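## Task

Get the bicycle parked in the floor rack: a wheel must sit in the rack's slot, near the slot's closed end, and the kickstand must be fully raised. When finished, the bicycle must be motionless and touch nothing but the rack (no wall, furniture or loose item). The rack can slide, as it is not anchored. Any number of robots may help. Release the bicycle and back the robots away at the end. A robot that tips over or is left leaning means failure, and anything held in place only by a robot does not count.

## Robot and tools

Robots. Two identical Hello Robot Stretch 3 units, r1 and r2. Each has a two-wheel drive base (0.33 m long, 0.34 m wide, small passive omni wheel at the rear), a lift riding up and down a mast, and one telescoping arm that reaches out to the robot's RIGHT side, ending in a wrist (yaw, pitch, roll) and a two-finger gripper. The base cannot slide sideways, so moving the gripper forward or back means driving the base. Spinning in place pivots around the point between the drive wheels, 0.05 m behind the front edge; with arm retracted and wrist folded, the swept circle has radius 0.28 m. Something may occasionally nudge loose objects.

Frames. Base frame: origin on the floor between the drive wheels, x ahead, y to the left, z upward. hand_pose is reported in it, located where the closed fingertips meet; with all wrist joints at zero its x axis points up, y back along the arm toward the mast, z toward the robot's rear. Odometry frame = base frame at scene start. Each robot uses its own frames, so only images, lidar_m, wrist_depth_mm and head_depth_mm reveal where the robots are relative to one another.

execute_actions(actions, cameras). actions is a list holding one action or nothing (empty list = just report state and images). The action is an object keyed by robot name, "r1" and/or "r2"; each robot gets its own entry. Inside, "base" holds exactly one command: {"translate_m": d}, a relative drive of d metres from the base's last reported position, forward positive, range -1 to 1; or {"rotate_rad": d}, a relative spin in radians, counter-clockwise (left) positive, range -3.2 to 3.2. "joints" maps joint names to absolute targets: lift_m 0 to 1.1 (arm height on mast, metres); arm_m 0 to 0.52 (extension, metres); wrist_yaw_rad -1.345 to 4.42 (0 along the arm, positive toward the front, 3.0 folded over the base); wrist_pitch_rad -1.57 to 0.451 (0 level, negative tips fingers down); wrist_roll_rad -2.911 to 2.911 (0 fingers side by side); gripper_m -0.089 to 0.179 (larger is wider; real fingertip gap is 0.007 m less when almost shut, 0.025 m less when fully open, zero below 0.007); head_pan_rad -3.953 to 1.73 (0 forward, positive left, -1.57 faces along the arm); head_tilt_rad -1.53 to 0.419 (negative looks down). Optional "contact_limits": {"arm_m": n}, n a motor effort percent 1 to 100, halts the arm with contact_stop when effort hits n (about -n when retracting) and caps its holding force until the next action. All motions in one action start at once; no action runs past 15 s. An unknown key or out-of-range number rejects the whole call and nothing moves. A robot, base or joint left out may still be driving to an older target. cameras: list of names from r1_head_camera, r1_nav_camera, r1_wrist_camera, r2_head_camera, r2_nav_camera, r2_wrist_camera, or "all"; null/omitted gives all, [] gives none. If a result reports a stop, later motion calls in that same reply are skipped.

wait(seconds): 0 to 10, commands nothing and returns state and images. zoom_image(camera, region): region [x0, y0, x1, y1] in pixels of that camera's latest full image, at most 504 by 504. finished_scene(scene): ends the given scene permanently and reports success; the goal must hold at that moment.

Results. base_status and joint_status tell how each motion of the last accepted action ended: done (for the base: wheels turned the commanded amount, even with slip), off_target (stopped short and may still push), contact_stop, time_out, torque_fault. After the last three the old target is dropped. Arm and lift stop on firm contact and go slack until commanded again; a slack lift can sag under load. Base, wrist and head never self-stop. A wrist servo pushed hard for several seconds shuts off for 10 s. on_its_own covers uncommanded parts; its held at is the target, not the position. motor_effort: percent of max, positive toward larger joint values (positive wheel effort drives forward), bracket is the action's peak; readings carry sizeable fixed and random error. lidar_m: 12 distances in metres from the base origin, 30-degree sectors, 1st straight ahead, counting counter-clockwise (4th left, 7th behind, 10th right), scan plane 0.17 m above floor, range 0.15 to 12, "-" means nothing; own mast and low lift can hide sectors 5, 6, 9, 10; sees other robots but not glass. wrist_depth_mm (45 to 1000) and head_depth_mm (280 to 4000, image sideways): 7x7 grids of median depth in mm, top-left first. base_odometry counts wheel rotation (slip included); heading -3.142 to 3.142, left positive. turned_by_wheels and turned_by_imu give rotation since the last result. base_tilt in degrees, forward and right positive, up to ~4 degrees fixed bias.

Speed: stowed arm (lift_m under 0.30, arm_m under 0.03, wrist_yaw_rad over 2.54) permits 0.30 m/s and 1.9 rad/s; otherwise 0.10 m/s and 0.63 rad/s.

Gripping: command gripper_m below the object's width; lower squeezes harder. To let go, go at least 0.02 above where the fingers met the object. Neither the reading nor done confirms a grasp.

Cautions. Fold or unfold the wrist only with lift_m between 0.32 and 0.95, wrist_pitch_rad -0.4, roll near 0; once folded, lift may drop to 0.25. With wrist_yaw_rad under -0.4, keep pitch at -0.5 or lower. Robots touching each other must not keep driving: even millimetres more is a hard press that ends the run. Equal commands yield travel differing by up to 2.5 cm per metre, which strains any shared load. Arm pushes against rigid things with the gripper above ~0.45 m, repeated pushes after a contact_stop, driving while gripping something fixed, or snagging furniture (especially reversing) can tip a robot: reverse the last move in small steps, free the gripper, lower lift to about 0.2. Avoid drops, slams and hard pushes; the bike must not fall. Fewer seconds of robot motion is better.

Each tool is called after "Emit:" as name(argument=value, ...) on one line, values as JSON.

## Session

Emit:
execute_actions(actions=[], cameras=["r1_head_camera", "r1_nav_camera", "r2_head_camera", "r2_nav_camera"])

Scene clock: 0.00 s.
r1.base_odometry: x=+0.000 y=+0.000 heading=+0.000 (m, m, rad; r1's odometry frame)
r1.turned_by_wheels: +0.000 (rad since the last result)
r1.turned_by_imu: +0.000 (rad since the last result)
r1.base_tilt: forward=-0.4 right=+1.5 (deg)
r1.lidar_m: 1.87 2.77 3.54 3.79 3.56 3.43 1.57 1.23 1.21 1.30 1.77 1.74
r1.head_depth_mm: 1751 1740 1730 1720 1707 1718 1705 / 1844 1858 1852 1849 1828 1828 1822 / 1942 2001 1990 1987 1961 1972 1955 / 2004 2162 2153 2126 2145 2124 2083 / 2010 2358 2334 2319 2325 2308 2242 / 2044 2560 2549 2556 2545 2552 2198 / 2049 2804 2843 2805 2822 2747 2201
r1.base_status: not commanded
r1.joint_positions: lift_m=+0.565 arm_m=+0.002 wrist_yaw_rad=+2.943 wrist_pitch_rad=-0.348 wrist_roll_rad=-0.015 gripper_m=+0.037 head_pan_rad=+0.018 head_tilt_rad=-0.018
r1.joint_status: not commanded
r1.motor_effort: left_wheel=+0 right_wheel=+0 lift_m=+26 arm_m=+0 wrist_yaw_rad=+1 wrist_pitch_rad=+8 wrist_roll_rad=+0 gripper_m=+1 head_pan_rad=+0 head_tilt_rad=+3 (%)
r1.hand_pose: x=+0.0246 y=+0.0815 z=+0.5934 quat_wxyz=(+0.191, +0.700, +0.054, +0.686) (m; r1's base frame)
r1.wrist_depth_mm: - - - - - - - / - - - - - - - / - - - - - - - / - - - - - - - / - - - - - - - / 910 881 - 866 817 837 850 / 771 782 752 733 741 723 717
r2.base_odometry: x=+0.000 y=+0.000 heading=+0.000 (m, m, rad; r2's odometry frame)
r2.turned_by_wheels: +0.000 (rad since the last result)
r2.turned_by_imu: +0.000 (rad since the last result)
r2.base_tilt: forward=-1.5 right=-2.3 (deg)
r2.lidar_m: 1.81 3.64 3.71 2.54 2.84 1.75 1.20 1.12 1.14 1.47 1.38 1.41
r2.head_depth_mm: 1639 1617 1602 1598 1575 1554 1549 / 1776 1812 1777 1771 1757 1732 1701 / 1861 2041 2033 1999 1980 1956 1923 / 1879 2310 2310 2280 2265 2227 2142 / 1896 2685 2719 2705 2633 2612 2265 / 1923 2872 3343 3239 3200 3032 2272 / 1942 2935 3668 3658 3635 3376 2242
r2.base_status: not commanded
r2.joint_positions: lift_m=+0.587 arm_m=+0.000 wrist_yaw_rad=+3.021 wrist_pitch_rad=-0.476 wrist_roll_rad=+0.001 gripper_m=+0.037 head_pan_rad=-0.004 head_tilt_rad=+0.011
r2.joint_status: not commanded
r2.motor_effort: left_wheel=+0 right_wheel=+1 lift_m=+25 arm_m=+0 wrist_yaw_rad=+0 wrist_pitch_rad=+4 wrist_roll_rad=+1 gripper_m=+0 head_pan_rad=-1 head_tilt_rad=+1 (%)
r2.hand_pose: x=+0.0049 y=+0.0706 z=+0.5866 quat_wxyz=(+0.208, +0.696, +0.125, +0.676) (m; r2's base frame)
r2.wrist_depth_mm: - - - - - - - / - - - - - - - / - - - - - - - / - - - - - - - / 996 972 976 993 - 984 968 / 842 845 813 826 856 839 830 / 707 717 - 717 697 718 731
pictures: r1_head_camera (sideways: a quarter turn clockwise sets it upright), r1_nav_camera (sideways: a quarter turn counterclockwise sets it upright), r2_head_camera (sideways: a quarter turn clockwise sets it upright), r2_nav_camera (sideways: a quarter turn counterclockwise sets it upright)
Images, in order (width x height): r1_head_camera 896x504, r1_nav_camera 672x504, r2_head_camera 896x504, r2_nav_camera 672x504.

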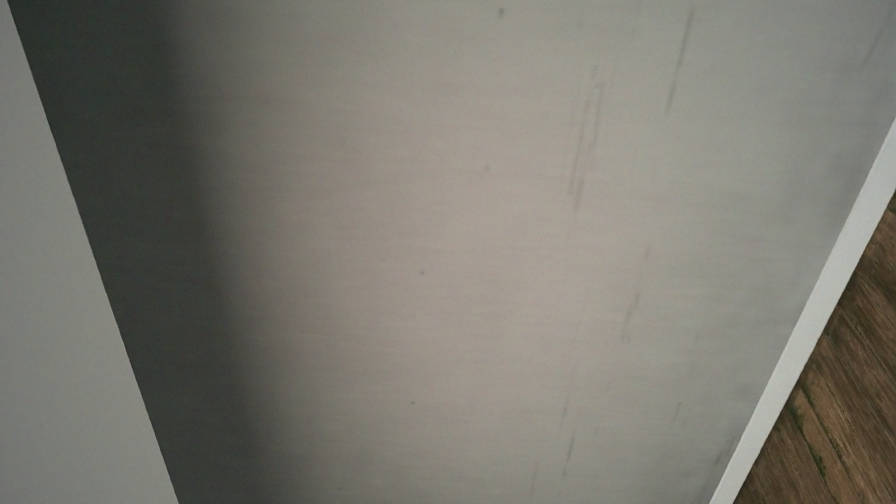

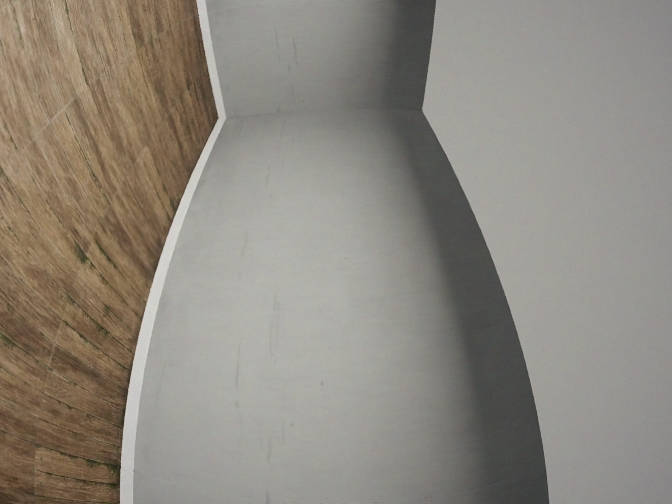

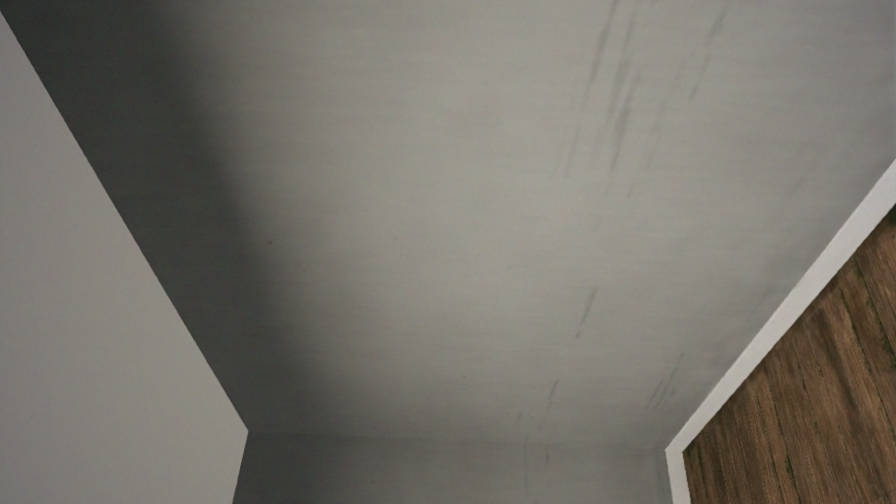

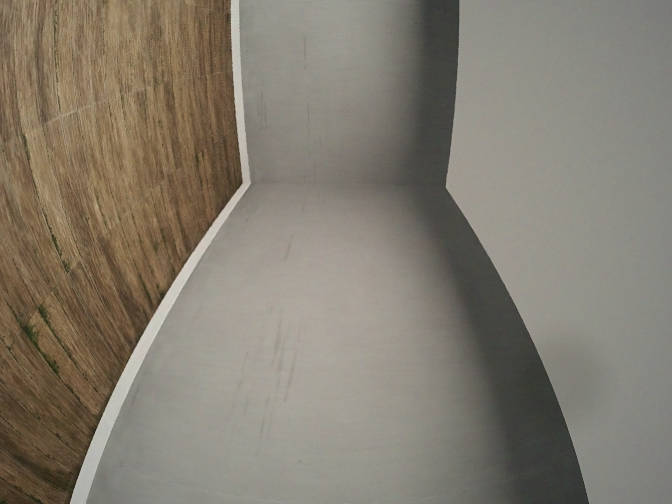

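The open room is to the left of both robots. I'll look left, and lower the lifts to the stowed height at the same time.

Emit:
execute_actions(actions=[{"r1": {"joints": {"head_pan_rad": 1.7, "head_tilt_rad": -0.4, "lift_m": 0.27, "wrist_pitch_rad": -0.4}}, "r2": {"joints": {"head_pan_rad": 1.5, "head_tilt_rad": -0.4, "lift_m": 0.27, "wrist_pitch_rad": -0.4}}}], cameras=["r1_head_camera", "r1_nav_camera", "r2_head_camera", "r2_nav_camera"])

Scene clock: 9.83 s.
r1.base_odometry: x=+0.000 y=+0.000 heading=+0.000 (m, m, rad; r1's odometry frame)
r1.turned_by_wheels: +0.000 (rad since the last result)
r1.turned_by_imu: -0.001 (rad since the last result)
r1.base_tilt: forward=-0.4 right=+1.4 (deg)
r1.lidar_m: 1.86 2.77 3.53 3.82 3.57 3.42 1.57 1.23 1.21 1.29 1.77 1.74
r1.head_depth_mm: 3365 3541 3775 3559 2425 1813 1449 / 3633 3824 - 3547 2386 1805 1451 / 3976 - - 3510 2383 1791 1443 / - - - 3470 2337 1797 1440 / - - - 3415 2343 1782 1427 / - - - 3401 2357 1782 1426 / - - - 3108 2429 - -
r1.base_status: not commanded
r1.joint_positions: lift_m=+0.271 arm_m=+0.002 wrist_yaw_rad=+2.943 wrist_pitch_rad=-0.414 wrist_roll_rad=-0.015 gripper_m=+0.037 head_pan_rad=+1.693 head_tilt_rad=-0.395
r1.joint_status: all done
r1.motor_effort: left_wheel=+0(0) right_wheel=+0(0) lift_m=+9(24) arm_m=+0(0) wrist_yaw_rad=-1(0) wrist_pitch_rad=+7(6) wrist_roll_rad=+0(0) gripper_m=+1(1) head_pan_rad=+4(46) head_tilt_rad=-4(34) (%)
r1.hand_pose: x=+0.0231 y=+0.0739 z=+0.2845 quat_wxyz=(+0.213, +0.698, +0.078, +0.680) (m; r1's base frame)
r1.wrist_depth_mm: - - - - - - - / - - - - - - - / 959 - 935 866 873 869 817 / 728 719 703 687 683 659 639 / 586 582 - 553 557 541 534 / 494 500 - - 453 458 450 / 439 - - - 400 398 394
r2.base_odometry: x=+0.000 y=+0.000 heading=+0.000 (m, m, rad; r2's odometry frame)
r2.turned_by_wheels: +0.000 (rad since the last result)
r2.turned_by_imu: -0.001 (rad since the last result)
r2.base_tilt: forward=-1.4 right=-2.3 (deg)
r2.lidar_m: 1.82 3.64 3.72 2.55 2.83 1.75 1.20 1.12 1.14 1.47 1.38 1.41
r2.head_depth_mm: 3698 3852 - 3628 2378 1793 1431 / - - - 3528 2328 1774 1425 / - - - 3429 2345 1765 1424 / - - - 3437 2310 1758 1411 / - - - 3287 2283 1744 1391 / - - - 2841 2259 1724 1400 / - - - 3059 2261 1718 1385
r2.base_status: not commanded
r2.joint_positions: lift_m=+0.270 arm_m=+0.000 wrist_yaw_rad=+3.021 wrist_pitch_rad=-0.418 wrist_roll_rad=+0.001 gripper_m=+0.037 head_pan_rad=+1.493 head_tilt_rad=-0.395
r2.joint_status: all done
r2.motor_effort: left_wheel=+0(0) right_wheel=+1(0) lift_m=+18(26) arm_m=+0(0) wrist_yaw_rad=+0(1) wrist_pitch_rad=+6(7) wrist_roll_rad=+1(1) gripper_m=+0(0) head_pan_rad=+2(26) head_tilt_rad=-2(20) (%)
r2.hand_pose: x=+0.0059 y=+0.0782 z=+0.2830 quat_wxyz=(+0.189, +0.699, +0.105, +0.681) (m; r2's base frame)
r2.wrist_depth_mm: - - - - - - - / - - - - - - - / 954 976 - - - - - / 733 743 737 740 740 758 737 / 586 591 - 596 602 599 592 / 492 514 - 519 513 493 498 / 434 - - - 415 421 424
pictures: r1_head_camera (sideways: a quarter turn clockwise sets it upright), r1_nav_camera (sideways: a quarter turn counterclockwise sets it upright), r2_head_camera (sideways: a quarter turn clockwise sets it upright), r2_nav_camera (sideways: a quarter turn counterclockwise sets it upright)
Images, in order (width x height): r1_head_camera 896x504, r1_nav_camera 672x504, r2_head_camera 896x504, r2_nav_camera 672x504.

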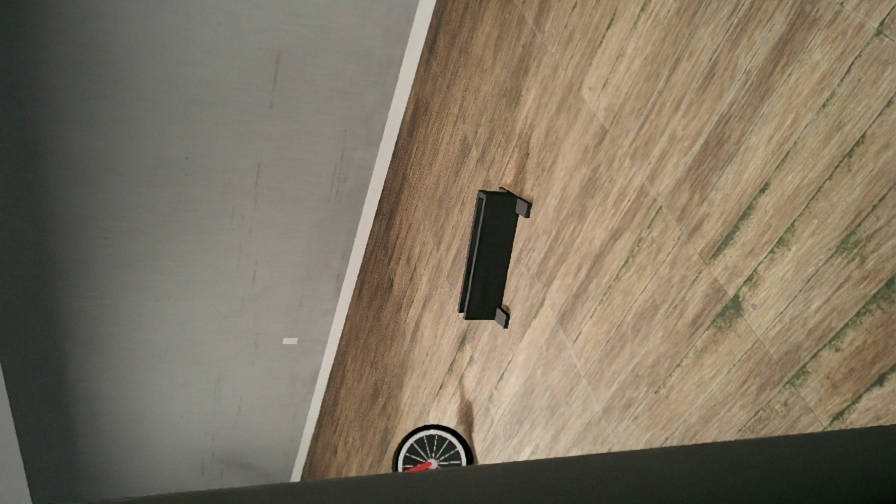

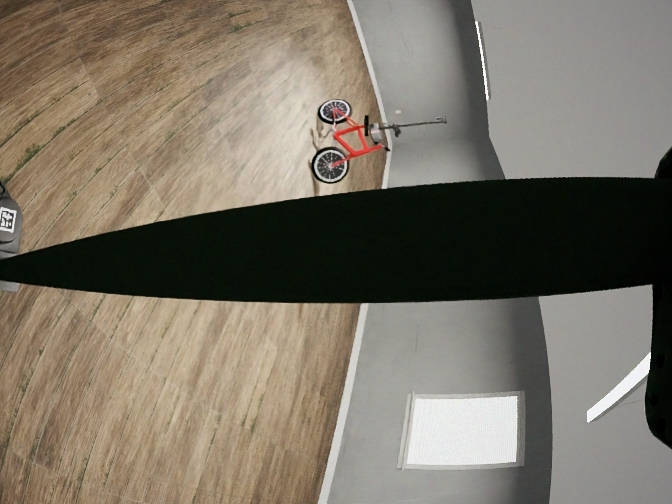

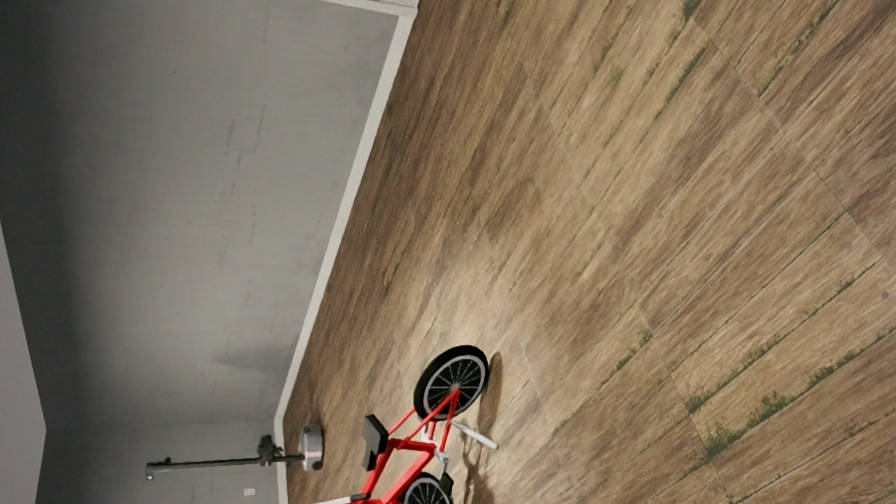

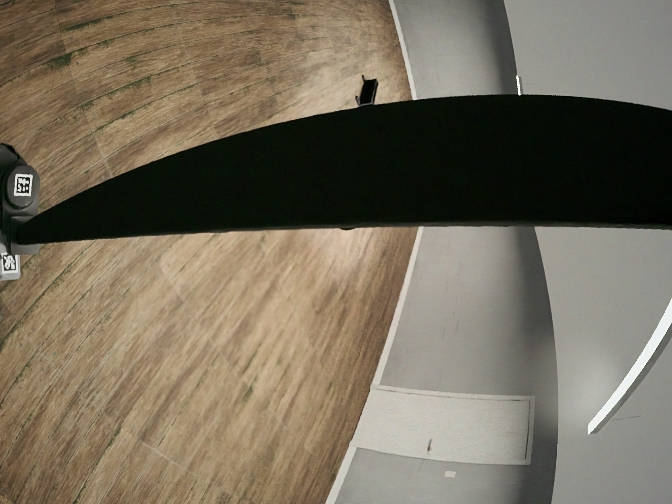

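Emit:
execute_actions(actions=[{"r1": {"base": {"rotate_rad": 1.9}, "joints": {"head_pan_rad": 0.0, "head_tilt_rad": -0.4}}, "r2": {"base": {"rotate_rad": 1.85}, "joints": {"head_pan_rad": 0.0, "head_tilt_rad": -0.4}}}], cameras=["r1_head_camera", "r1_nav_camera", "r2_head_camera", "r2_nav_camera"])

Scene clock: 19.93 s.
r1.base_odometry: x=+0.000 y=+0.000 heading=+1.900 (m, m, rad; r1's odometry frame)
r1.turned_by_wheels: +1.900 (rad since the last result)
r1.turned_by_imu: +1.863 (rad since the last result)
r1.base_tilt: forward=-0.5 right=+1.4 (deg)
r1.lidar_m: 2.99 3.36 1.96 1.31 1.21 1.22 1.55 1.74 1.77 2.23 3.55 3.61
r1.head_depth_mm: 3889 - - 3558 2404 1813 1450 / - - - 3538 2394 1803 1446 / - - - 3517 2367 1801 1440 / - - - 3439 2355 1785 1443 / - - - 3187 2336 1768 1433 / - - - 3158 2324 1767 1427 / - - - 3342 2312 1758 1411
r1.base_status: done
r1.joint_positions: lift_m=+0.271 arm_m=+0.002 wrist_yaw_rad=+2.943 wrist_pitch_rad=-0.414 wrist_roll_rad=-0.015 gripper_m=+0.037 head_pan_rad=+0.007 head_tilt_rad=-0.396
r1.joint_status: all done
r1.motor_effort: left_wheel=-2(11) right_wheel=+2(7) lift_m=+9(9) arm_m=+0(0) wrist_yaw_rad=+0(0) wrist_pitch_rad=+6(6) wrist_roll_rad=+0(0) gripper_m=+1(1) head_pan_rad=-4(41) head_tilt_rad=-4(2) (%)
r1.hand_pose: x=+0.0231 y=+0.0738 z=+0.2845 quat_wxyz=(+0.213, +0.698, +0.078, +0.680) (m; r1's base frame)
r1.wrist_depth_mm: 896 - - - - - - / 959 - - - - - - / 942 - 918 890 855 849 806 / 727 709 694 695 672 659 643 / 577 589 - 551 559 543 536 / 494 505 - - 449 461 457 / 437 - - - 402 398 392
r2.base_odometry: x=+0.000 y=+0.000 heading=+1.850 (m, m, rad; r2's odometry frame)
r2.turned_by_wheels: +1.850 (rad since the last result)
r2.turned_by_imu: +1.849 (rad since the last result)
r2.base_tilt: forward=-1.4 right=-2.3 (deg)
r2.lidar_m: 2.56 2.62 1.37 1.13 1.12 1.25 1.39 1.39 1.54 2.45 3.62 4.01
r2.head_depth_mm: - - - 3535 2371 1790 1435 / - - - 3463 2366 1792 1414 / - - - 2897 2346 1763 1424 / - - - 3132 2305 1743 1427 / - - - 3269 2287 1748 1414 / - - - 3261 2295 1732 1391 / - - - 3257 2233 1694 1387
r2.base_status: done
r2.joint_positions: lift_m=+0.270 arm_m=+0.000 wrist_yaw_rad=+3.021 wrist_pitch_rad=-0.418 wrist_roll_rad=+0.001 gripper_m=+0.037 head_pan_rad=+0.007 head_tilt_rad=-0.396
r2.joint_status: all done
r2.motor_effort: left_wheel=-1(6) right_wheel=+2(11) lift_m=+18(18) arm_m=+0(0) wrist_yaw_rad=+0(0) wrist_pitch_rad=+6(6) wrist_roll_rad=+1(1) gripper_m=+0(1) head_pan_rad=-2(25) head_tilt_rad=-1(2) (%)
r2.hand_pose: x=+0.0059 y=+0.0782 z=+0.2830 quat_wxyz=(+0.189, +0.699, +0.105, +0.681) (m; r2's base frame)
r2.wrist_depth_mm: 843 888 - - - - - / 896 961 - - - - - / 902 987 - - - - - / 732 731 741 741 742 741 756 / 588 589 - 604 604 598 591 / 494 504 - 517 513 500 501 / 431 - - - 410 425 427
pictures: r1_head_camera (sideways: a quarter turn clockwise sets it upright), r1_nav_camera (sideways: a quarter turn counterclockwise sets it upright), r2_head_camera (sideways: a quarter turn clockwise sets it upright), r2_nav_camera (sideways: a quarter turn counterclockwise sets it upright)
Images, in order (width x height): r1_head_camera 896x504, r1_nav_camera 672x504, r2_head_camera 896x504, r2_nav_camera 672x504.

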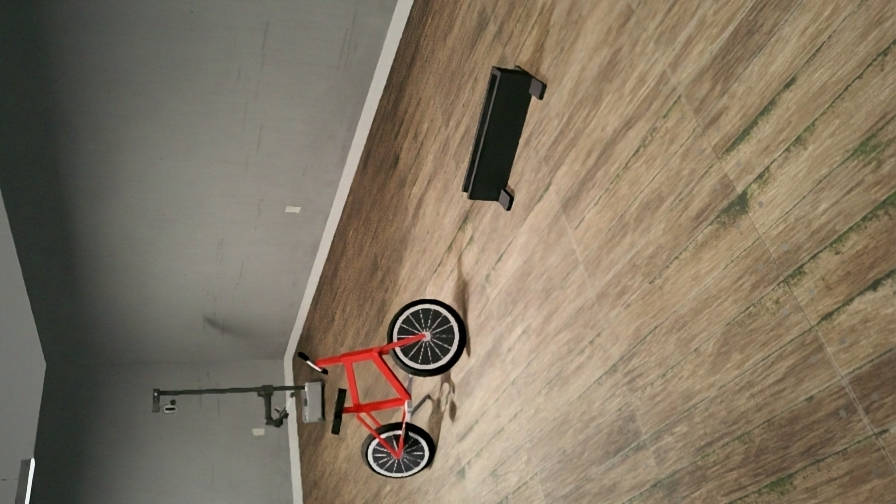

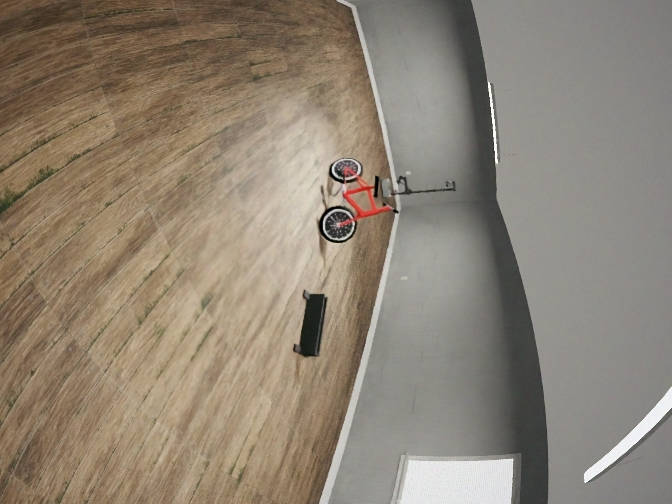

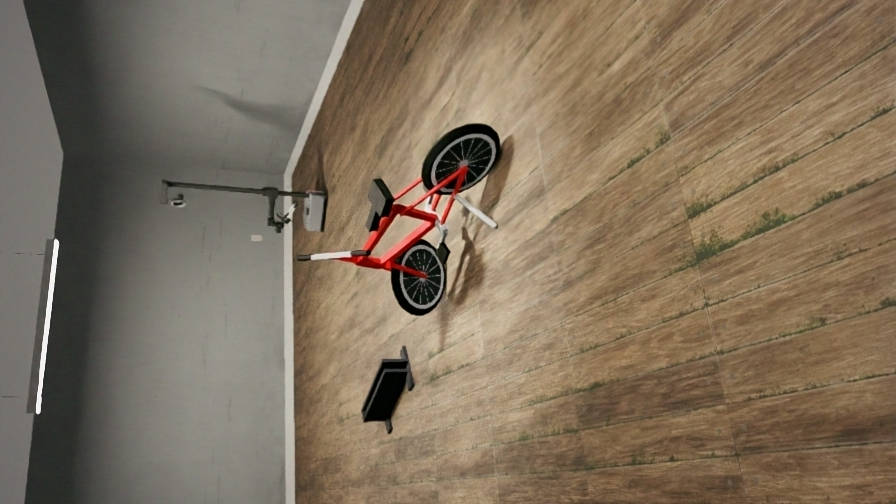

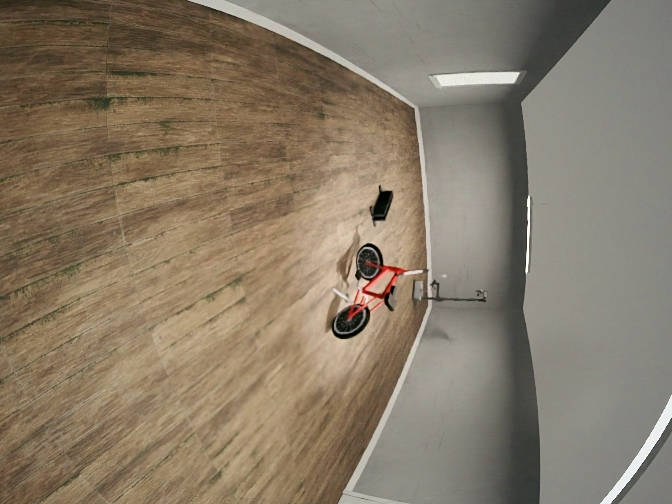

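Emit:
execute_actions(actions=[{"r1": {"base": {"rotate_rad": -0.07}}, "r2": {"base": {"rotate_rad": 0.123}}}], cameras=[])

Emit:
execute_actions(actions=[{"r1": {"base": {"translate_m": 1.0}}, "r2": {"base": {"translate_m": 1.0}}}], cameras=[])

Emit:
execute_actions(actions=[{"r1": {"base": {"translate_m": 0.87}}, "r2": {"base": {"translate_m": 1.0}}}], cameras=[])

Emit:
execute_actions(actions=[{"r1": {"base": {"rotate_rad": 1.05}, "joints": {"head_pan_rad": -1.0, "head_tilt_rad": -0.8}}, "r2": {"base": {"translate_m": 0.25}, "joints": {"head_pan_rad": -0.6, "head_tilt_rad": -0.9}}}], cameras=["r1_head_camera", "r1_nav_camera", "r2_head_camera", "r2_nav_camera"])

Scene clock: 102.10 s.
r1.base_odometry: x=+0.000 y=+0.000 heading=+1.830 (m, m, rad; r1's odometry frame)
r1.turned_by_wheels: -0.070 (rad since the last result)
r1.turned_by_imu: -0.069 (rad since the last result)
r1.base_tilt: forward=-0.4 right=+1.4 (deg)
r1.lidar_m: 3.00 3.00 2.16 1.35 1.21 1.21 1.47 1.74 1.75 2.11 3.55 3.56
r1.head_depth_mm: 3705 3820 - 3580 2407 1817 1447 / - - - 3552 2397 1799 1445 / - - - 3512 2383 1801 1447 / - - - 3448 2372 1786 1436 / - - - 3232 2348 1776 1433 / - - - 3136 2303 1764 1424 / - - - 3268 2322 1765 1415
r1.base_status: done
r1.joint_positions: lift_m=+0.271 arm_m=+0.002 wrist_yaw_rad=+2.943 wrist_pitch_rad=-0.414 wrist_roll_rad=-0.015 gripper_m=+0.037 head_pan_rad=+0.007 head_tilt_rad=-0.396
r1.joint_status: not commanded
r1.motor_effort: left_wheel=+2(6) right_wheel=-2(4) lift_m=+9(9) arm_m=+0(0) wrist_yaw_rad=-1(0) wrist_pitch_rad=+7(6) wrist_roll_rad=+0(0) gripper_m=+0(1) head_pan_rad=-3(3) head_tilt_rad=-2(3) (%)
r1.hand_pose: x=+0.0231 y=+0.0738 z=+0.2845 quat_wxyz=(+0.213, +0.698, +0.078, +0.680) (m; r1's base frame)
r1.wrist_depth_mm: 900 - - - - - - / 968 - - - - - - / 959 - 916 906 854 831 826 / 727 725 702 686 681 655 648 / 585 574 - 558 553 536 535 / 494 503 - - 454 466 449 / 439 - - - 400 402 392
r2.base_odometry: x=+0.000 y=+0.000 heading=+1.973 (m, m, rad; r2's odometry frame)
r2.turned_by_wheels: +0.123 (rad since the last result)
r2.turned_by_imu: +0.122 (rad since the last result)
r2.base_tilt: forward=-1.4 right=-2.3 (deg)
r2.lidar_m: 2.65 2.10 1.27 1.13 1.13 1.34 1.39 1.38 1.65 2.99 3.65 2.55
r2.head_depth_mm: - - - 3603 2374 1789 1439 / - - - 2888 2330 1775 1425 / - - - 3186 2337 1781 1418 / - - - 3299 2304 1759 1418 / - - - 3340 2317 1746 1402 / - - - 3319 2276 1717 1389 / - - - 3297 2240 1697 1382
r2.base_status: done
r2.joint_positions: lift_m=+0.270 arm_m=+0.000 wrist_yaw_rad=+3.021 wrist_pitch_rad=-0.418 wrist_roll_rad=+0.001 gripper_m=+0.037 head_pan_rad=+0.007 head_tilt_rad=-0.396
r2.joint_status: not commanded
r2.motor_effort: left_wheel=-1(7) right_wheel=+3(8) lift_m=+19(19) arm_m=+0(0) wrist_yaw_rad=+0(1) wrist_pitch_rad=+6(6) wrist_roll_rad=+1(1) gripper_m=+0(0) head_pan_rad=-2(2) head_tilt_rad=-2(1) (%)
r2.hand_pose: x=+0.0059 y=+0.0782 z=+0.2830 quat_wxyz=(+0.189, +0.699, +0.105, +0.681) (m; r2's base frame)
r2.wrist_depth_mm: 871 931 - - - - - / 957 - - - - - - / 968 991 - - - - - / 734 733 740 746 736 748 744 / 584 587 - 591 605 595 600 / 491 506 - 519 510 501 498 / 433 - - - 415 425 429
pictures: none
No camera images: the call's "cameras" was empty. Leave "cameras" out to get every camera's image.

Scene clock: 107.27 s.
r1.base_odometry: x=-0.256 y=+0.967 heading=+1.830 (m, m, rad; r1's odometry frame)
r1.turned_by_wheels: +0.000 (rad since the last result)
r1.turned_by_imu: +0.006 (rad since the last result)
r1.base_tilt: forward=-0.5 right=+1.5 (deg)
r1.lidar_m: 2.09 2.05 3.27 2.06 1.85 1.87 2.27 2.50 2.51 3.03 2.91 2.92
r1.head_depth_mm: 2976 3158 3272 3327 2406 1758 1455 / 3265 3481 3629 3510 2408 1757 1446 / 3596 3837 - 3480 2356 1803 1446 / - - - 3424 2354 1777 1438 / - - - 3433 2329 1766 1422 / - - - 3362 2257 1769 1423 / - - - 3173 2182 1759 1410
r1.base_status: done
r1.joint_positions: lift_m=+0.271 arm_m=+0.002 wrist_yaw_rad=+2.943 wrist_pitch_rad=-0.414 wrist_roll_rad=-0.015 gripper_m=+0.037 head_pan_rad=+0.007 head_tilt_rad=-0.396
r1.joint_status: not commanded
r1.motor_effort: left_wheel=+2(12) right_wheel=-1(4) lift_m=+9(9) arm_m=-1(0) wrist_yaw_rad=-1(1) wrist_pitch_rad=+7(7) wrist_roll_rad=-1(0) gripper_m=+0(1) head_pan_rad=-3(4) head_tilt_rad=-3(2) (%)
r1.hand_pose: x=+0.0231 y=+0.0738 z=+0.2844 quat_wxyz=(+0.213, +0.698, +0.078, +0.680) (m; r1's base frame)
r1.wrist_depth_mm: - - - - - - - / - - - - - - - / 982 - 925 876 852 835 820 / 719 741 693 680 682 662 640 / 587 575 - 562 558 543 532 / 490 502 - - 451 460 449 / 434 - - - 405 401 398
r2.base_odometry: x=-0.391 y=+0.920 heading=+1.973 (m, m, rad; r2's odometry frame)
r2.turned_by_wheels: +0.000 (rad since the last result)
r2.turned_by_imu: -0.002 (rad since the last result)
r2.base_tilt: forward=-1.4 right=-2.3 (deg)
r2.lidar_m: 1.82 2.51 1.52 1.34 1.34 1.59 2.36 2.37 2.80 3.40 3.41 1.64
r2.head_depth_mm: - - - 3549 1947 1798 1433 / - - - 3335 2157 1792 1422 / - - - 3372 2278 1766 1419 / - - - 3373 2324 1766 1412 / - - - 3102 2303 1757 1407 / - - - 3279 2289 1742 1395 / - - - 3257 2281 1709 1377
r2.base_status: done
r2.joint_positions: lift_m=+0.270 arm_m=+0.000 wrist_yaw_rad=+3.021 wrist_pitch_rad=-0.418 wrist_roll_rad=+0.001 gripper_m=+0.037 head_pan_rad=+0.007 head_tilt_rad=-0.396
r2.joint_status: not commanded
r2.motor_effort: left_wheel=-1(5) right_wheel=+3(8) lift_m=+18(19) arm_m=+0(0) wrist_yaw_rad=+0(1) wrist_pitch_rad=+6(6) wrist_roll_rad=+1(1) gripper_m=+1(0) head_pan_rad=-3(2) head_tilt_rad=-2(1) (%)
r2.hand_pose: x=+0.0059 y=+0.0783 z=+0.2831 quat_wxyz=(+0.189, +0.699, +0.105, +0.681) (m; r2's base frame)
r2.wrist_depth_mm: - - - - - - - / - - - - - - - / 974 961 - - - - - / 733 733 736 732 739 739 748 / 582 585 - 594 613 590 601 / 489 505 - 518 503 492 494 / 433 - - - 414 423 428
pictures: none
No camera images: the call's "cameras" was empty. Leave "cameras" out to get every camera's image.

Scene clock: 112.43 s.
r1.base_odometry: x=-0.480 y=+1.807 heading=+1.830 (m, m, rad; r1's odometry frame)
r1.turned_by_wheels: +0.000 (rad since the last result)
r1.turned_by_imu: +0.005 (rad since the last result)
r1.base_tilt: forward=-0.3 right=+1.5 (deg)
r1.lidar_m: 2.86 1.27 4.22 2.67 2.40 2.42 2.95 3.15 3.17 2.60 2.35 2.36
r1.head_depth_mm: 2419 2517 2654 2790 2409 1811 1448 / 2653 2799 2932 3057 2390 1790 1446 / 2936 3085 3263 3294 2363 1805 1441 / 3262 3523 3674 3471 2358 1777 1429 / 3707 - - 3417 2347 1772 1432 / - - - 3394 2328 1767 1422 / - - - 2589 2294 1499 1411
r1.base_status: done
r1.joint_positions: lift_m=+0.271 arm_m=+0.002 wrist_yaw_rad=+2.943 wrist_pitch_rad=-0.414 wrist_roll_rad=-0.015 gripper_m=+0.037 head_pan_rad=+0.007 head_tilt_rad=-0.396
r1.joint_status: not commanded
r1.motor_effort: left_wheel=+1(11) right_wheel=-1(4) lift_m=+9(9) arm_m=+0(0) wrist_yaw_rad=+0(1) wrist_pitch_rad=+7(7) wrist_roll_rad=+0(0) gripper_m=+0(2) head_pan_rad=-3(3) head_tilt_rad=-2(2) (%)
r1.hand_pose: x=+0.0231 y=+0.0738 z=+0.2844 quat_wxyz=(+0.213, +0.698, +0.078, +0.680) (m; r1's base frame)
r1.wrist_depth_mm: - - - - - - - / - - - - - - - / 975 - 916 864 865 839 805 / 736 732 690 691 673 653 647 / 587 580 - 557 553 538 530 / 491 511 - - 448 456 454 / 437 - - - 405 397 391
r2.base_odometry: x=-0.782 y=+1.841 heading=+1.973 (m, m, rad; r2's odometry frame)
r2.turned_by_wheels: +0.000 (rad since the last result)
r2.turned_by_imu: -0.002 (rad since the last result)
r2.base_tilt: forward=-1.4 right=-2.3 (deg)
r2.lidar_m: 1.07 2.92 1.77 1.56 1.56 1.85 3.34 3.34 3.65 3.17 0.88 0.86
r2.head_depth_mm: - - - 3519 2271 1081 1319 / - - - 3490 2365 1335 1402 / - - - 2644 2336 1772 1430 / - - - 3386 2286 1762 1406 / - - - 3312 2142 1745 1397 / - - - 3294 2192 1730 1392 / - - - 3234 2237 1720 1388
r2.base_status: done
r2.joint_positions: lift_m=+0.270 arm_m=+0.000 wrist_yaw_rad=+3.021 wrist_pitch_rad=-0.417 wrist_roll_rad=+0.001 gripper_m=+0.037 head_pan_rad=+0.007 head_tilt_rad=-0.396
r2.joint_status: not commanded
r2.motor_effort: left_wheel=-1(5) right_wheel=+2(10) lift_m=+19(19) arm_m=+0(0) wrist_yaw_rad=+1(0) wrist_pitch_rad=+6(6) wrist_roll_rad=+1(1) gripper_m=+0(0) head_pan_rad=-2(3) head_tilt_rad=-2(2) (%)
r2.hand_pose: x=+0.0059 y=+0.0783 z=+0.2831 quat_wxyz=(+0.188, +0.699, +0.105, +0.681) (m; r2's base frame)
r2.wrist_depth_mm: - - - - - - - / - - - - - - - / 992 983 - - - - - / 738 729 748 746 755 743 755 / 581 581 - 590 605 598 609 / 485 506 - 519 512 494 494 / 435 - - - 411 425 424
pictures: none
No camera images: the call's "cameras" was empty. Leave "cameras" out to get every camera's image.

Scene clock: 115.00 s.
r1.base_odometry: x=-0.480 y=+1.807 heading=+2.880 (m, m, rad; r1's odometry frame)
r1.turned_by_wheels: +1.050 (rad since the last result)
r1.turned_by_imu: +1.030 (rad since the last result)
r1.base_tilt: forward=-0.5 right=+1.4 (deg)
r1.lidar_m: 2.03 2.69 2.41 2.42 2.93 3.14 3.17 2.62 2.35 2.36 2.85 1.27
r1.head_depth_mm: 2541 2730 2285 1847 1544 1257 1163 / 2822 2901 2272 1844 1539 1291 1165 / 3143 2995 2269 1828 1399 1319 1163 / 3553 2965 2268 1841 1541 1318 1156 / 3939 2989 2261 1827 1532 1310 1155 / - 2711 2238 1730 1530 1314 1156 / - 2353 2196 1590 1527 1307 1153
r1.base_status: done
r1.joint_positions: lift_m=+0.271 arm_m=+0.002 wrist_yaw_rad=+2.943 wrist_pitch_rad=-0.414 wrist_roll_rad=-0.015 gripper_m=+0.037 head_pan_rad=-0.993 head_tilt_rad=-0.790
r1.joint_status: all done
r1.motor_effort: left_wheel=-2(9) right_wheel=+2(8) lift_m=+10(9) arm_m=+0(0) wrist_yaw_rad=-2(2) wrist_pitch_rad=+6(7) wrist_roll_rad=+0(0) gripper_m=-1(0) head_pan_rad=-4(43) head_tilt_rad=-6(37) (%)
r1.hand_pose: x=+0.0231 y=+0.0738 z=+0.2844 quat_wxyz=(+0.213, +0.698, +0.078, +0.680) (m; r1's base frame)
r1.wrist_depth_mm: - - - - - - - / - - - - - - - / 981 - 901 885 870 839 830 / 721 719 694 689 681 663 656 / 594 579 - 551 557 549 528 / 493 502 - - 451 463 451 / 435 - - - 400 399 393
r2.base_odometry: x=-0.880 y=+2.071 heading=+1.972 (m, m, rad; r2's odometry frame)
r2.turned_by_wheels: +0.000 (rad since the last result)
r2.turned_by_imu: -0.001 (rad since the last result)
r2.base_tilt: forward=-1.4 right=-2.3 (deg)
r2.lidar_m: 0.83 3.02 1.83 1.62 1.62 1.92 3.52 3.57 3.58 0.82 0.71 0.66
r2.head_depth_mm: 2978 2465 2020 1683 1239 1271 1131 / 3136 2462 1987 969 1285 1266 1131 / 3212 2443 1978 1305 1398 1266 1140 / 3074 2383 1963 1222 1376 1265 1115 / 3027 2394 1905 1271 1421 1245 1112 / 3067 2365 1932 1591 1413 1236 1110 / 3004 2350 1912 1618 1398 1242 1108
r2.base_status: done
r2.joint_positions: lift_m=+0.270 arm_m=+0.000 wrist_yaw_rad=+3.021 wrist_pitch_rad=-0.417 wrist_roll_rad=+0.001 gripper_m=+0.037 head_pan_rad=-0.593 head_tilt_rad=-0.889
r2.joint_status: all done
r2.motor_effort: left_wheel=-1(6) right_wheel=+2(8) lift_m=+19(19) arm_m=+0(0) wrist_yaw_rad=+0(1) wrist_pitch_rad=+6(6) wrist_roll_rad=+1(1) gripper_m=-1(0) head_pan_rad=-2(22) head_tilt_rad=-4(23) (%)
r2.hand_pose: x=+0.0059 y=+0.0783 z=+0.2831 quat_wxyz=(+0.188, +0.699, +0.105, +0.681) (m; r2's base frame)
r2.wrist_depth_mm: - - - - - - - / - - - - - - - / 951 969 - - - - - / 736 733 741 728 750 746 743 / 580 589 - 602 615 596 603 / 497 507 - 522 511 494 502 / 430 - - - 412 426 426
pictures: r1_head_camera (sideways: a quarter turn clockwise sets it upright), r1_nav_camera (sideways: a quarter turn counterclockwise sets it upright), r2_head_camera (sideways: a quarter turn clockwise sets it upright), r2_nav_camera (sideways: a quarter turn counterclockwise sets it upright)
Images, in order (width x height): r1_head_camera 896x504, r1_nav_camera 672x504, r2_head_camera 896x504, r2_nav_camera 672x504.

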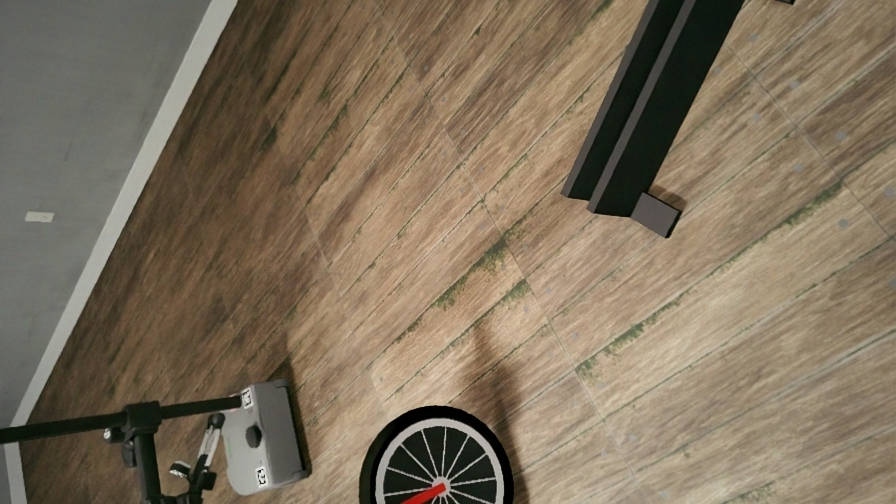

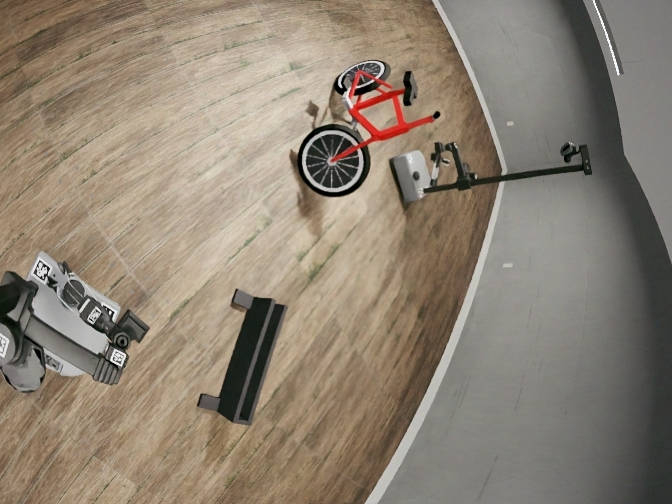

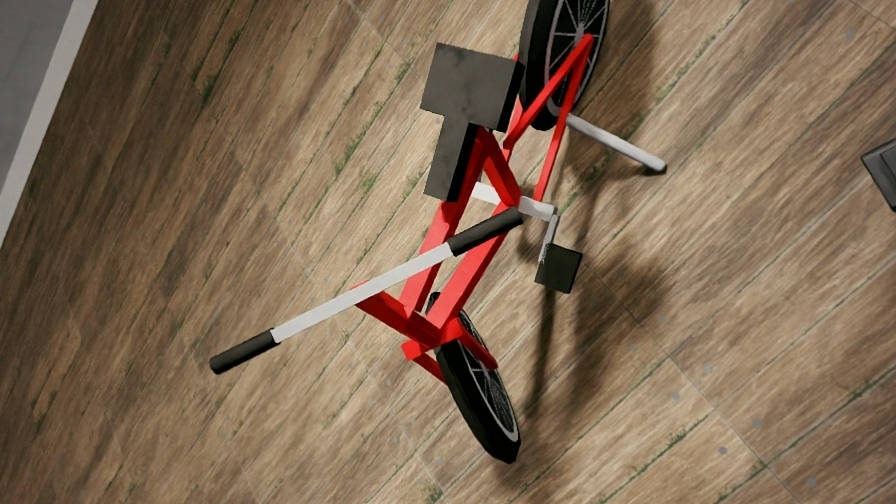

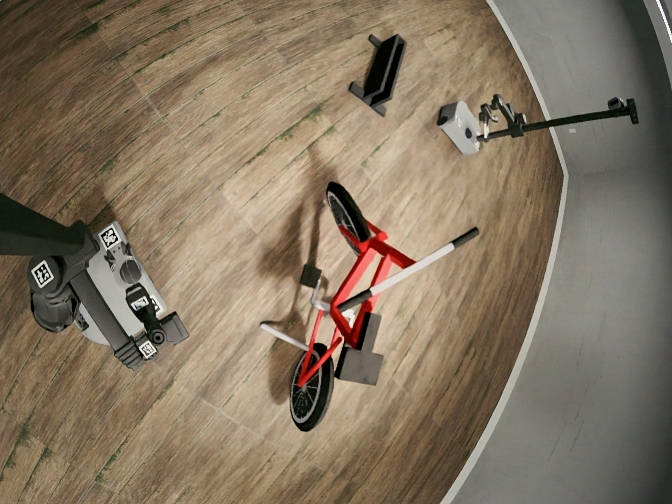

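Emit:
execute_actions(actions=[{"r1": {"joints": {"lift_m": 0.5, "head_pan_rad": -1.57, "head_tilt_rad": -1.0, "wrist_roll_rad": 0.0}}, "r2": {"base": {"rotate_rad": 0.65}, "joints": {"head_pan_rad": -1.57, "head_tilt_rad": -1.0}}}], cameras=["r1_head_camera", "r2_head_camera"])

Scene clock: 127.40 s.
r1.base_odometry: x=-0.480 y=+1.807 heading=+2.880 (m, m, rad; r1's odometry frame)
r1.turned_by_wheels: +0.000 (rad since the last result)
r1.turned_by_imu: -0.001 (rad since the last result)
r1.base_tilt: forward=-0.4 right=+1.4 (deg)
r1.lidar_m: 2.03 2.68 2.42 2.42 2.92 3.15 3.16 2.61 2.35 2.36 2.86 1.27
r1.head_depth_mm: 2160 2077 1783 1550 1373 1232 1114 / 2256 2084 1769 1545 1371 1248 - / 2314 2079 1770 1493 1365 1263 - / 2351 2057 1776 1410 1364 1264 - / 2410 2065 1780 1403 1365 1234 1116 / 2457 2054 1760 1394 1362 1224 1110 / 2527 2074 1759 1540 1360 1225 1111
r1.base_status: not commanded
r1.joint_positions: lift_m=+0.499 arm_m=+0.002 wrist_yaw_rad=+2.943 wrist_pitch_rad=-0.414 wrist_roll_rad=-0.007 gripper_m=+0.037 head_pan_rad=-1.563 head_tilt_rad=-0.988
r1.joint_status: all done
r1.motor_effort: left_wheel=-2(3) right_wheel=+2(2) lift_m=+42(45) arm_m=+0(0) wrist_yaw_rad=+0(1) wrist_pitch_rad=+7(7) wrist_roll_rad=+2(2) gripper_m=+1(1) head_pan_rad=-3(39) head_tilt_rad=-9(29) (%)
r1.hand_pose: x=+0.0231 y=+0.0738 z=+0.5127 quat_wxyz=(+0.213, +0.700, +0.077, +0.677) (m; r1's base frame)
r1.wrist_depth_mm: - - - - - - - / - - - - - - - / - - - - - - - / - - - - - - 980 / 920 916 - 883 898 865 819 / 784 782 - 749 708 727 711 / 667 654 - 634 633 622 612
r2.base_odometry: x=-0.880 y=+2.071 heading=+2.622 (m, m, rad; r2's odometry frame)
r2.turned_by_wheels: +0.650 (rad since the last result)
r2.turned_by_imu: +0.650 (rad since the last result)
r2.base_tilt: forward=-1.4 right=-2.3 (deg)
r2.lidar_m: 2.55 1.72 1.61 1.64 2.10 3.58 3.65 3.39 0.76 0.68 0.65 0.85
r2.head_depth_mm: 2571 2111 1789 1557 1384 1231 1120 / 2524 2093 1789 1376 1374 1234 1127 / 2512 2074 1766 1295 1362 1236 - / 2461 2086 1765 1291 1358 1243 - / 2454 2049 1738 1434 1344 1228 1100 / 2498 2011 1734 1439 1345 1205 1094 / 2446 2034 1097 1435 1332 1205 1091
r2.base_status: done
r2.joint_positions: lift_m=+0.270 arm_m=+0.000 wrist_yaw_rad=+3.021 wrist_pitch_rad=-0.417 wrist_roll_rad=+0.001 gripper_m=+0.037 head_pan_rad=-1.563 head_tilt_rad=-0.988
r2.joint_status: all done
r2.motor_effort: left_wheel=-2(7) right_wheel=+2(8) lift_m=+19(19) arm_m=+0(0) wrist_yaw_rad=+0(0) wrist_pitch_rad=+6(6) wrist_roll_rad=+1(1) gripper_m=+0(0) head_pan_rad=-3(27) head_tilt_rad=-4(13) (%)
r2.hand_pose: x=+0.0059 y=+0.0783 z=+0.2831 quat_wxyz=(+0.188, +0.699, +0.105, +0.681) (m; r2's base frame)
r2.wrist_depth_mm: - - - - - - - / - - - - - - - / 968 968 - - - - - / 733 732 742 745 739 756 755 / 583 589 - 593 609 591 597 / 490 507 - 514 513 499 505 / 437 - - - 411 426 431
pictures: r1_head_camera (sideways: a quarter turn clockwise sets it upright), r2_head_camera (sideways: a quarter turn clockwise sets it upright)
Images, in order (width x height): r1_head_camera 896x504, r2_head_camera 896x504.

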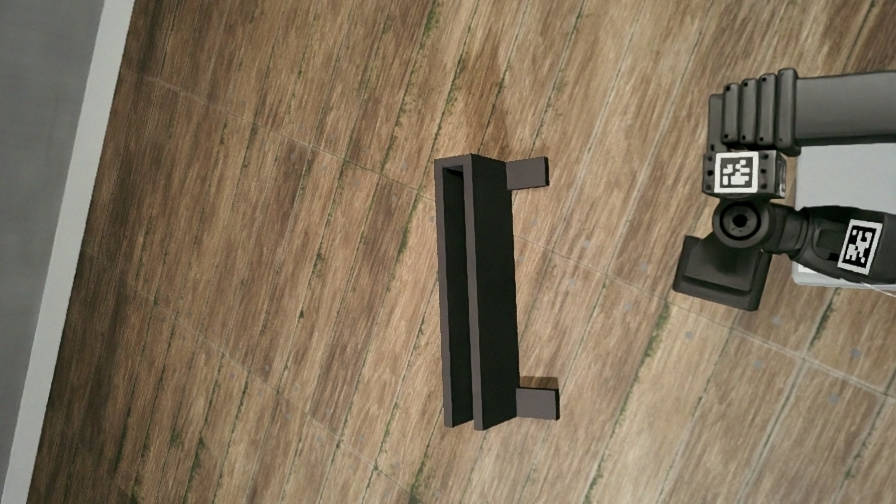

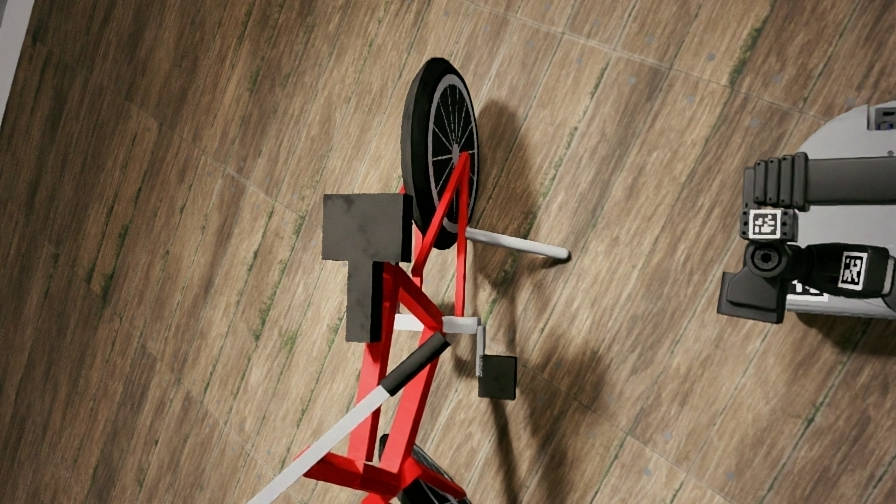

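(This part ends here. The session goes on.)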